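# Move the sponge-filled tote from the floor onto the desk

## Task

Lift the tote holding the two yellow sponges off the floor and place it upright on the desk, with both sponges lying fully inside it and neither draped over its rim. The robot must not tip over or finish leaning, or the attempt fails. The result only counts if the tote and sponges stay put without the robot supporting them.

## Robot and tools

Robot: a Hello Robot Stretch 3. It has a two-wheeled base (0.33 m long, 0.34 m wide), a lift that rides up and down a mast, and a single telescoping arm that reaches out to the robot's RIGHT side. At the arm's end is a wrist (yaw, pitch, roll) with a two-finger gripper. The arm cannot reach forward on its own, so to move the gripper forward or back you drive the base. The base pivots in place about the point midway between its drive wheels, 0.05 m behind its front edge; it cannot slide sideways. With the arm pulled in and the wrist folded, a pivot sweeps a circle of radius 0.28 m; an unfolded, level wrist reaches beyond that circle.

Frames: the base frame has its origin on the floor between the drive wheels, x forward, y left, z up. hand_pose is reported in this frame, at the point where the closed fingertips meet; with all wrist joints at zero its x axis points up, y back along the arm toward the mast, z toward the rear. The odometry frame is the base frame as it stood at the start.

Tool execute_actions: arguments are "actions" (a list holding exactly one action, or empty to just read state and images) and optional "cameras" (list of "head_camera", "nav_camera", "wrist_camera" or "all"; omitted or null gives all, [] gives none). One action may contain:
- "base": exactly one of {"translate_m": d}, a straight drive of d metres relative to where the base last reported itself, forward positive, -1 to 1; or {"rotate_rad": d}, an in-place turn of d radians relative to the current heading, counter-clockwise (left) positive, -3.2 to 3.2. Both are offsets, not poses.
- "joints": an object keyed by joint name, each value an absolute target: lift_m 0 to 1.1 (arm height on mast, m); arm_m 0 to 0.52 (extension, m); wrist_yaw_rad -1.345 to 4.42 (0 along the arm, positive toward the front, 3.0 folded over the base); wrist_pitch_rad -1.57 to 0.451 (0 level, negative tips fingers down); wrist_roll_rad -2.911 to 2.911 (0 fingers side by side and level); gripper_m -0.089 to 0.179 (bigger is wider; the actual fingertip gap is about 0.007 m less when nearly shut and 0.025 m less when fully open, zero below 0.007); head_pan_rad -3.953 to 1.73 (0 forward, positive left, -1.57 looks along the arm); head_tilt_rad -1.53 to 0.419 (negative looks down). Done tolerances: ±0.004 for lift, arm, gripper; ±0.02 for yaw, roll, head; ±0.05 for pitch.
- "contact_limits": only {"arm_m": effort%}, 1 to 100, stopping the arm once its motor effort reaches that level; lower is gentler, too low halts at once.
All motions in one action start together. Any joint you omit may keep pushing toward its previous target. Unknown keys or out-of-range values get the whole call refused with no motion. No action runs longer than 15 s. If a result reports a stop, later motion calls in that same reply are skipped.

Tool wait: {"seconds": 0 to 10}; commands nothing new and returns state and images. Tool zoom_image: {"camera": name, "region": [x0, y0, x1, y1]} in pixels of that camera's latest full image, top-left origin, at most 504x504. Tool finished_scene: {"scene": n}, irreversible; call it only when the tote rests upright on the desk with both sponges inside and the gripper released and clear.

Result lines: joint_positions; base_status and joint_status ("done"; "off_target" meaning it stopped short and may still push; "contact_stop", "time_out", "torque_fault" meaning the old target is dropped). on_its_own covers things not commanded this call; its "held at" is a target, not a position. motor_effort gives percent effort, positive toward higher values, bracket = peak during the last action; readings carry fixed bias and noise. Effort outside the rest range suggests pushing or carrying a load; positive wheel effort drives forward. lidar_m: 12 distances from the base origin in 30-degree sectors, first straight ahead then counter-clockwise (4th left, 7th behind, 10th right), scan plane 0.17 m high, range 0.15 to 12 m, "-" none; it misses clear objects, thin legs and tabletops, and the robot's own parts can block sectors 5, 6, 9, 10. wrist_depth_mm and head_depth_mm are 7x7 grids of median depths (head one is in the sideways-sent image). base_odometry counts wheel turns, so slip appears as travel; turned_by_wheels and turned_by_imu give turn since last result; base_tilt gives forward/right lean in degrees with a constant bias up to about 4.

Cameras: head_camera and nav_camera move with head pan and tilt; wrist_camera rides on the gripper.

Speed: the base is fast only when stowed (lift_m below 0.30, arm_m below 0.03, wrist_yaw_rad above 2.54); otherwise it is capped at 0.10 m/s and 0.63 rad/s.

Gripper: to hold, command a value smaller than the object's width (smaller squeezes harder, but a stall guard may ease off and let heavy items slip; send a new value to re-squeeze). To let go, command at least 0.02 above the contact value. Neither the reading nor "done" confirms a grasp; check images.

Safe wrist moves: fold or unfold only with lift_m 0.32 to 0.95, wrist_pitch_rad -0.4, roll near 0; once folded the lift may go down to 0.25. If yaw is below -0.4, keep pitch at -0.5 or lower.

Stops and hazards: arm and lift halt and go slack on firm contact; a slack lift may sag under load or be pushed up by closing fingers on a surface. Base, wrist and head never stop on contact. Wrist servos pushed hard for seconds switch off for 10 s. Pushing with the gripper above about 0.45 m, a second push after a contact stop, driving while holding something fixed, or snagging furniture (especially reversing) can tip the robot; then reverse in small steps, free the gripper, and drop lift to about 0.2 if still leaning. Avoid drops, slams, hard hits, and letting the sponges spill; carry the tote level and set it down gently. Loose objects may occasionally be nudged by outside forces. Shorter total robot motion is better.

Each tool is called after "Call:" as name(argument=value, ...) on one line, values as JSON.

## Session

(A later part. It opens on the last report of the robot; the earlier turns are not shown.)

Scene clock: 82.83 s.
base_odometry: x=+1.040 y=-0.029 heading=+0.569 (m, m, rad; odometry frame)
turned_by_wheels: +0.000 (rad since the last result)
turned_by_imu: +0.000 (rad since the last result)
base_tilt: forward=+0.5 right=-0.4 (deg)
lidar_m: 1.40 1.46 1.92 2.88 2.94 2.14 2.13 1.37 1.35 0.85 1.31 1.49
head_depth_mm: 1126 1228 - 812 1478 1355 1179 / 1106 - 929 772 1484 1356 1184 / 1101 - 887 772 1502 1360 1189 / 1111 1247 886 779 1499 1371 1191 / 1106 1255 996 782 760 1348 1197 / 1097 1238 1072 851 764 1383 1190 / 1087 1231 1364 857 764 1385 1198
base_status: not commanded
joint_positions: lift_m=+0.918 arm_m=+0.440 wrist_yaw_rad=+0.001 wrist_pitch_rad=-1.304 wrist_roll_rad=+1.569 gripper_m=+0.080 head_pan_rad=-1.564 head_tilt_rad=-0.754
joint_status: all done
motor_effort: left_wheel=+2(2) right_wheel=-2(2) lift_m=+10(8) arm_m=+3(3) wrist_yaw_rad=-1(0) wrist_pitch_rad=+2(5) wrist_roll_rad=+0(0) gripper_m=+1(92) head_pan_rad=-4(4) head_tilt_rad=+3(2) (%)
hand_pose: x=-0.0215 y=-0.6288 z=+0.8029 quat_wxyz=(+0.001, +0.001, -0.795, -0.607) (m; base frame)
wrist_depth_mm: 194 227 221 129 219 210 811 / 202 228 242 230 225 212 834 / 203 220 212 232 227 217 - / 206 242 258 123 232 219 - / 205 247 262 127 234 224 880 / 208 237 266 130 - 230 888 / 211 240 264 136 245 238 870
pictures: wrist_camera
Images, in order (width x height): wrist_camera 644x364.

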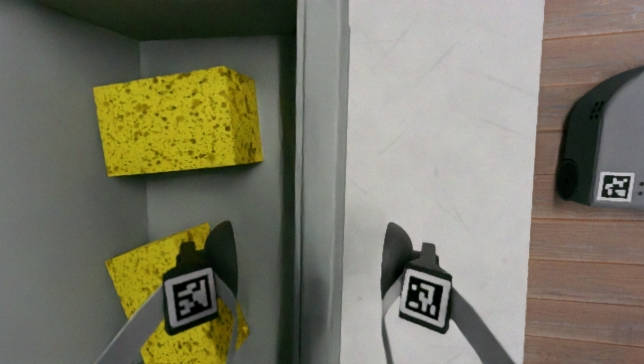

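Call:
execute_actions(actions=[{"joints":{"lift_m":1.0,"arm_m":0.432}}], cameras=["wrist_camera","head_camera"])

Scene clock: 85.07 s.
base_odometry: x=+1.040 y=-0.029 heading=+0.569 (m, m, rad; odometry frame)
turned_by_wheels: +0.000 (rad since the last result)
turned_by_imu: +0.000 (rad since the last result)
base_tilt: forward=+0.6 right=-0.6 (deg)
lidar_m: 1.40 1.46 1.92 2.88 2.94 2.13 2.12 1.37 1.35 0.85 1.31 1.49
head_depth_mm: - 1277 1048 834 1487 1356 1182 / - 1247 928 771 1492 1356 1185 / - 1243 893 775 1492 1355 1185 / 1113 1242 897 774 1498 1363 1186 / 1112 1249 999 782 757 1346 1188 / 1096 1240 1077 854 762 1371 1196 / 1094 1235 1354 857 767 1376 1200
base_status: not commanded
joint_positions: lift_m=+0.999 arm_m=+0.432 wrist_yaw_rad=+0.001 wrist_pitch_rad=-1.303 wrist_roll_rad=+1.569 gripper_m=+0.080 head_pan_rad=-1.564 head_tilt_rad=-0.754
joint_status: all done
motor_effort: left_wheel=+2(2) right_wheel=-2(2) lift_m=+40(45) arm_m=-3(3) wrist_yaw_rad=-1(0) wrist_pitch_rad=+2(2) wrist_roll_rad=+0(0) gripper_m=+1(1) head_pan_rad=-5(4) head_tilt_rad=+3(2) (%)
hand_pose: x=-0.0215 y=-0.6214 z=+0.8844 quat_wxyz=(+0.001, +0.001, -0.795, -0.607) (m; base frame)
wrist_depth_mm: 377 226 221 201 293 883 862 / 390 273 330 316 302 926 862 / 398 275 291 321 310 943 - / 410 277 351 324 310 990 - / 411 284 343 331 313 952 933 / 436 270 320 341 - 966 957 / 442 286 315 320 333 - 956
pictures: head_camera (sideways: a quarter turn clockwise sets it upright), wrist_camera
Images, in order (width x height): head_camera 896x504, wrist_camera 644x364.

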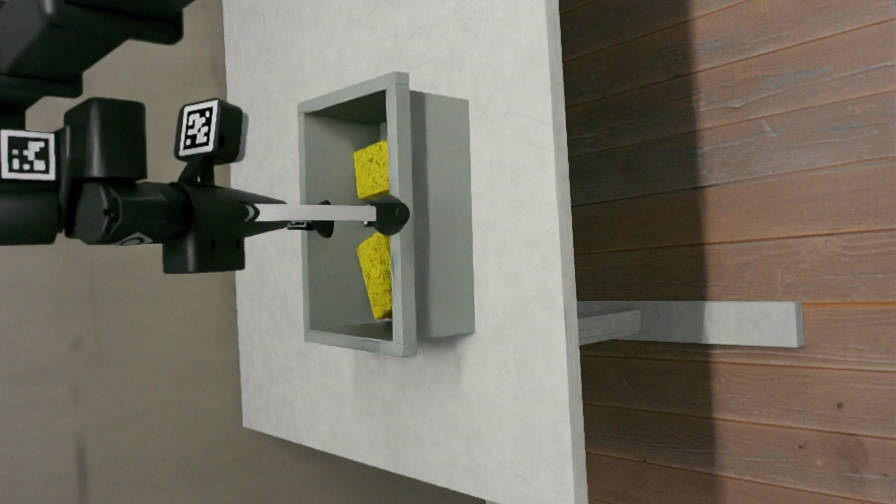

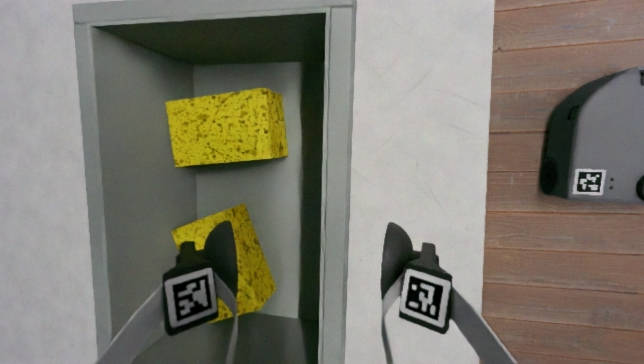

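Call:
finished_scene(scene=2)

The scene is finished: the task was done.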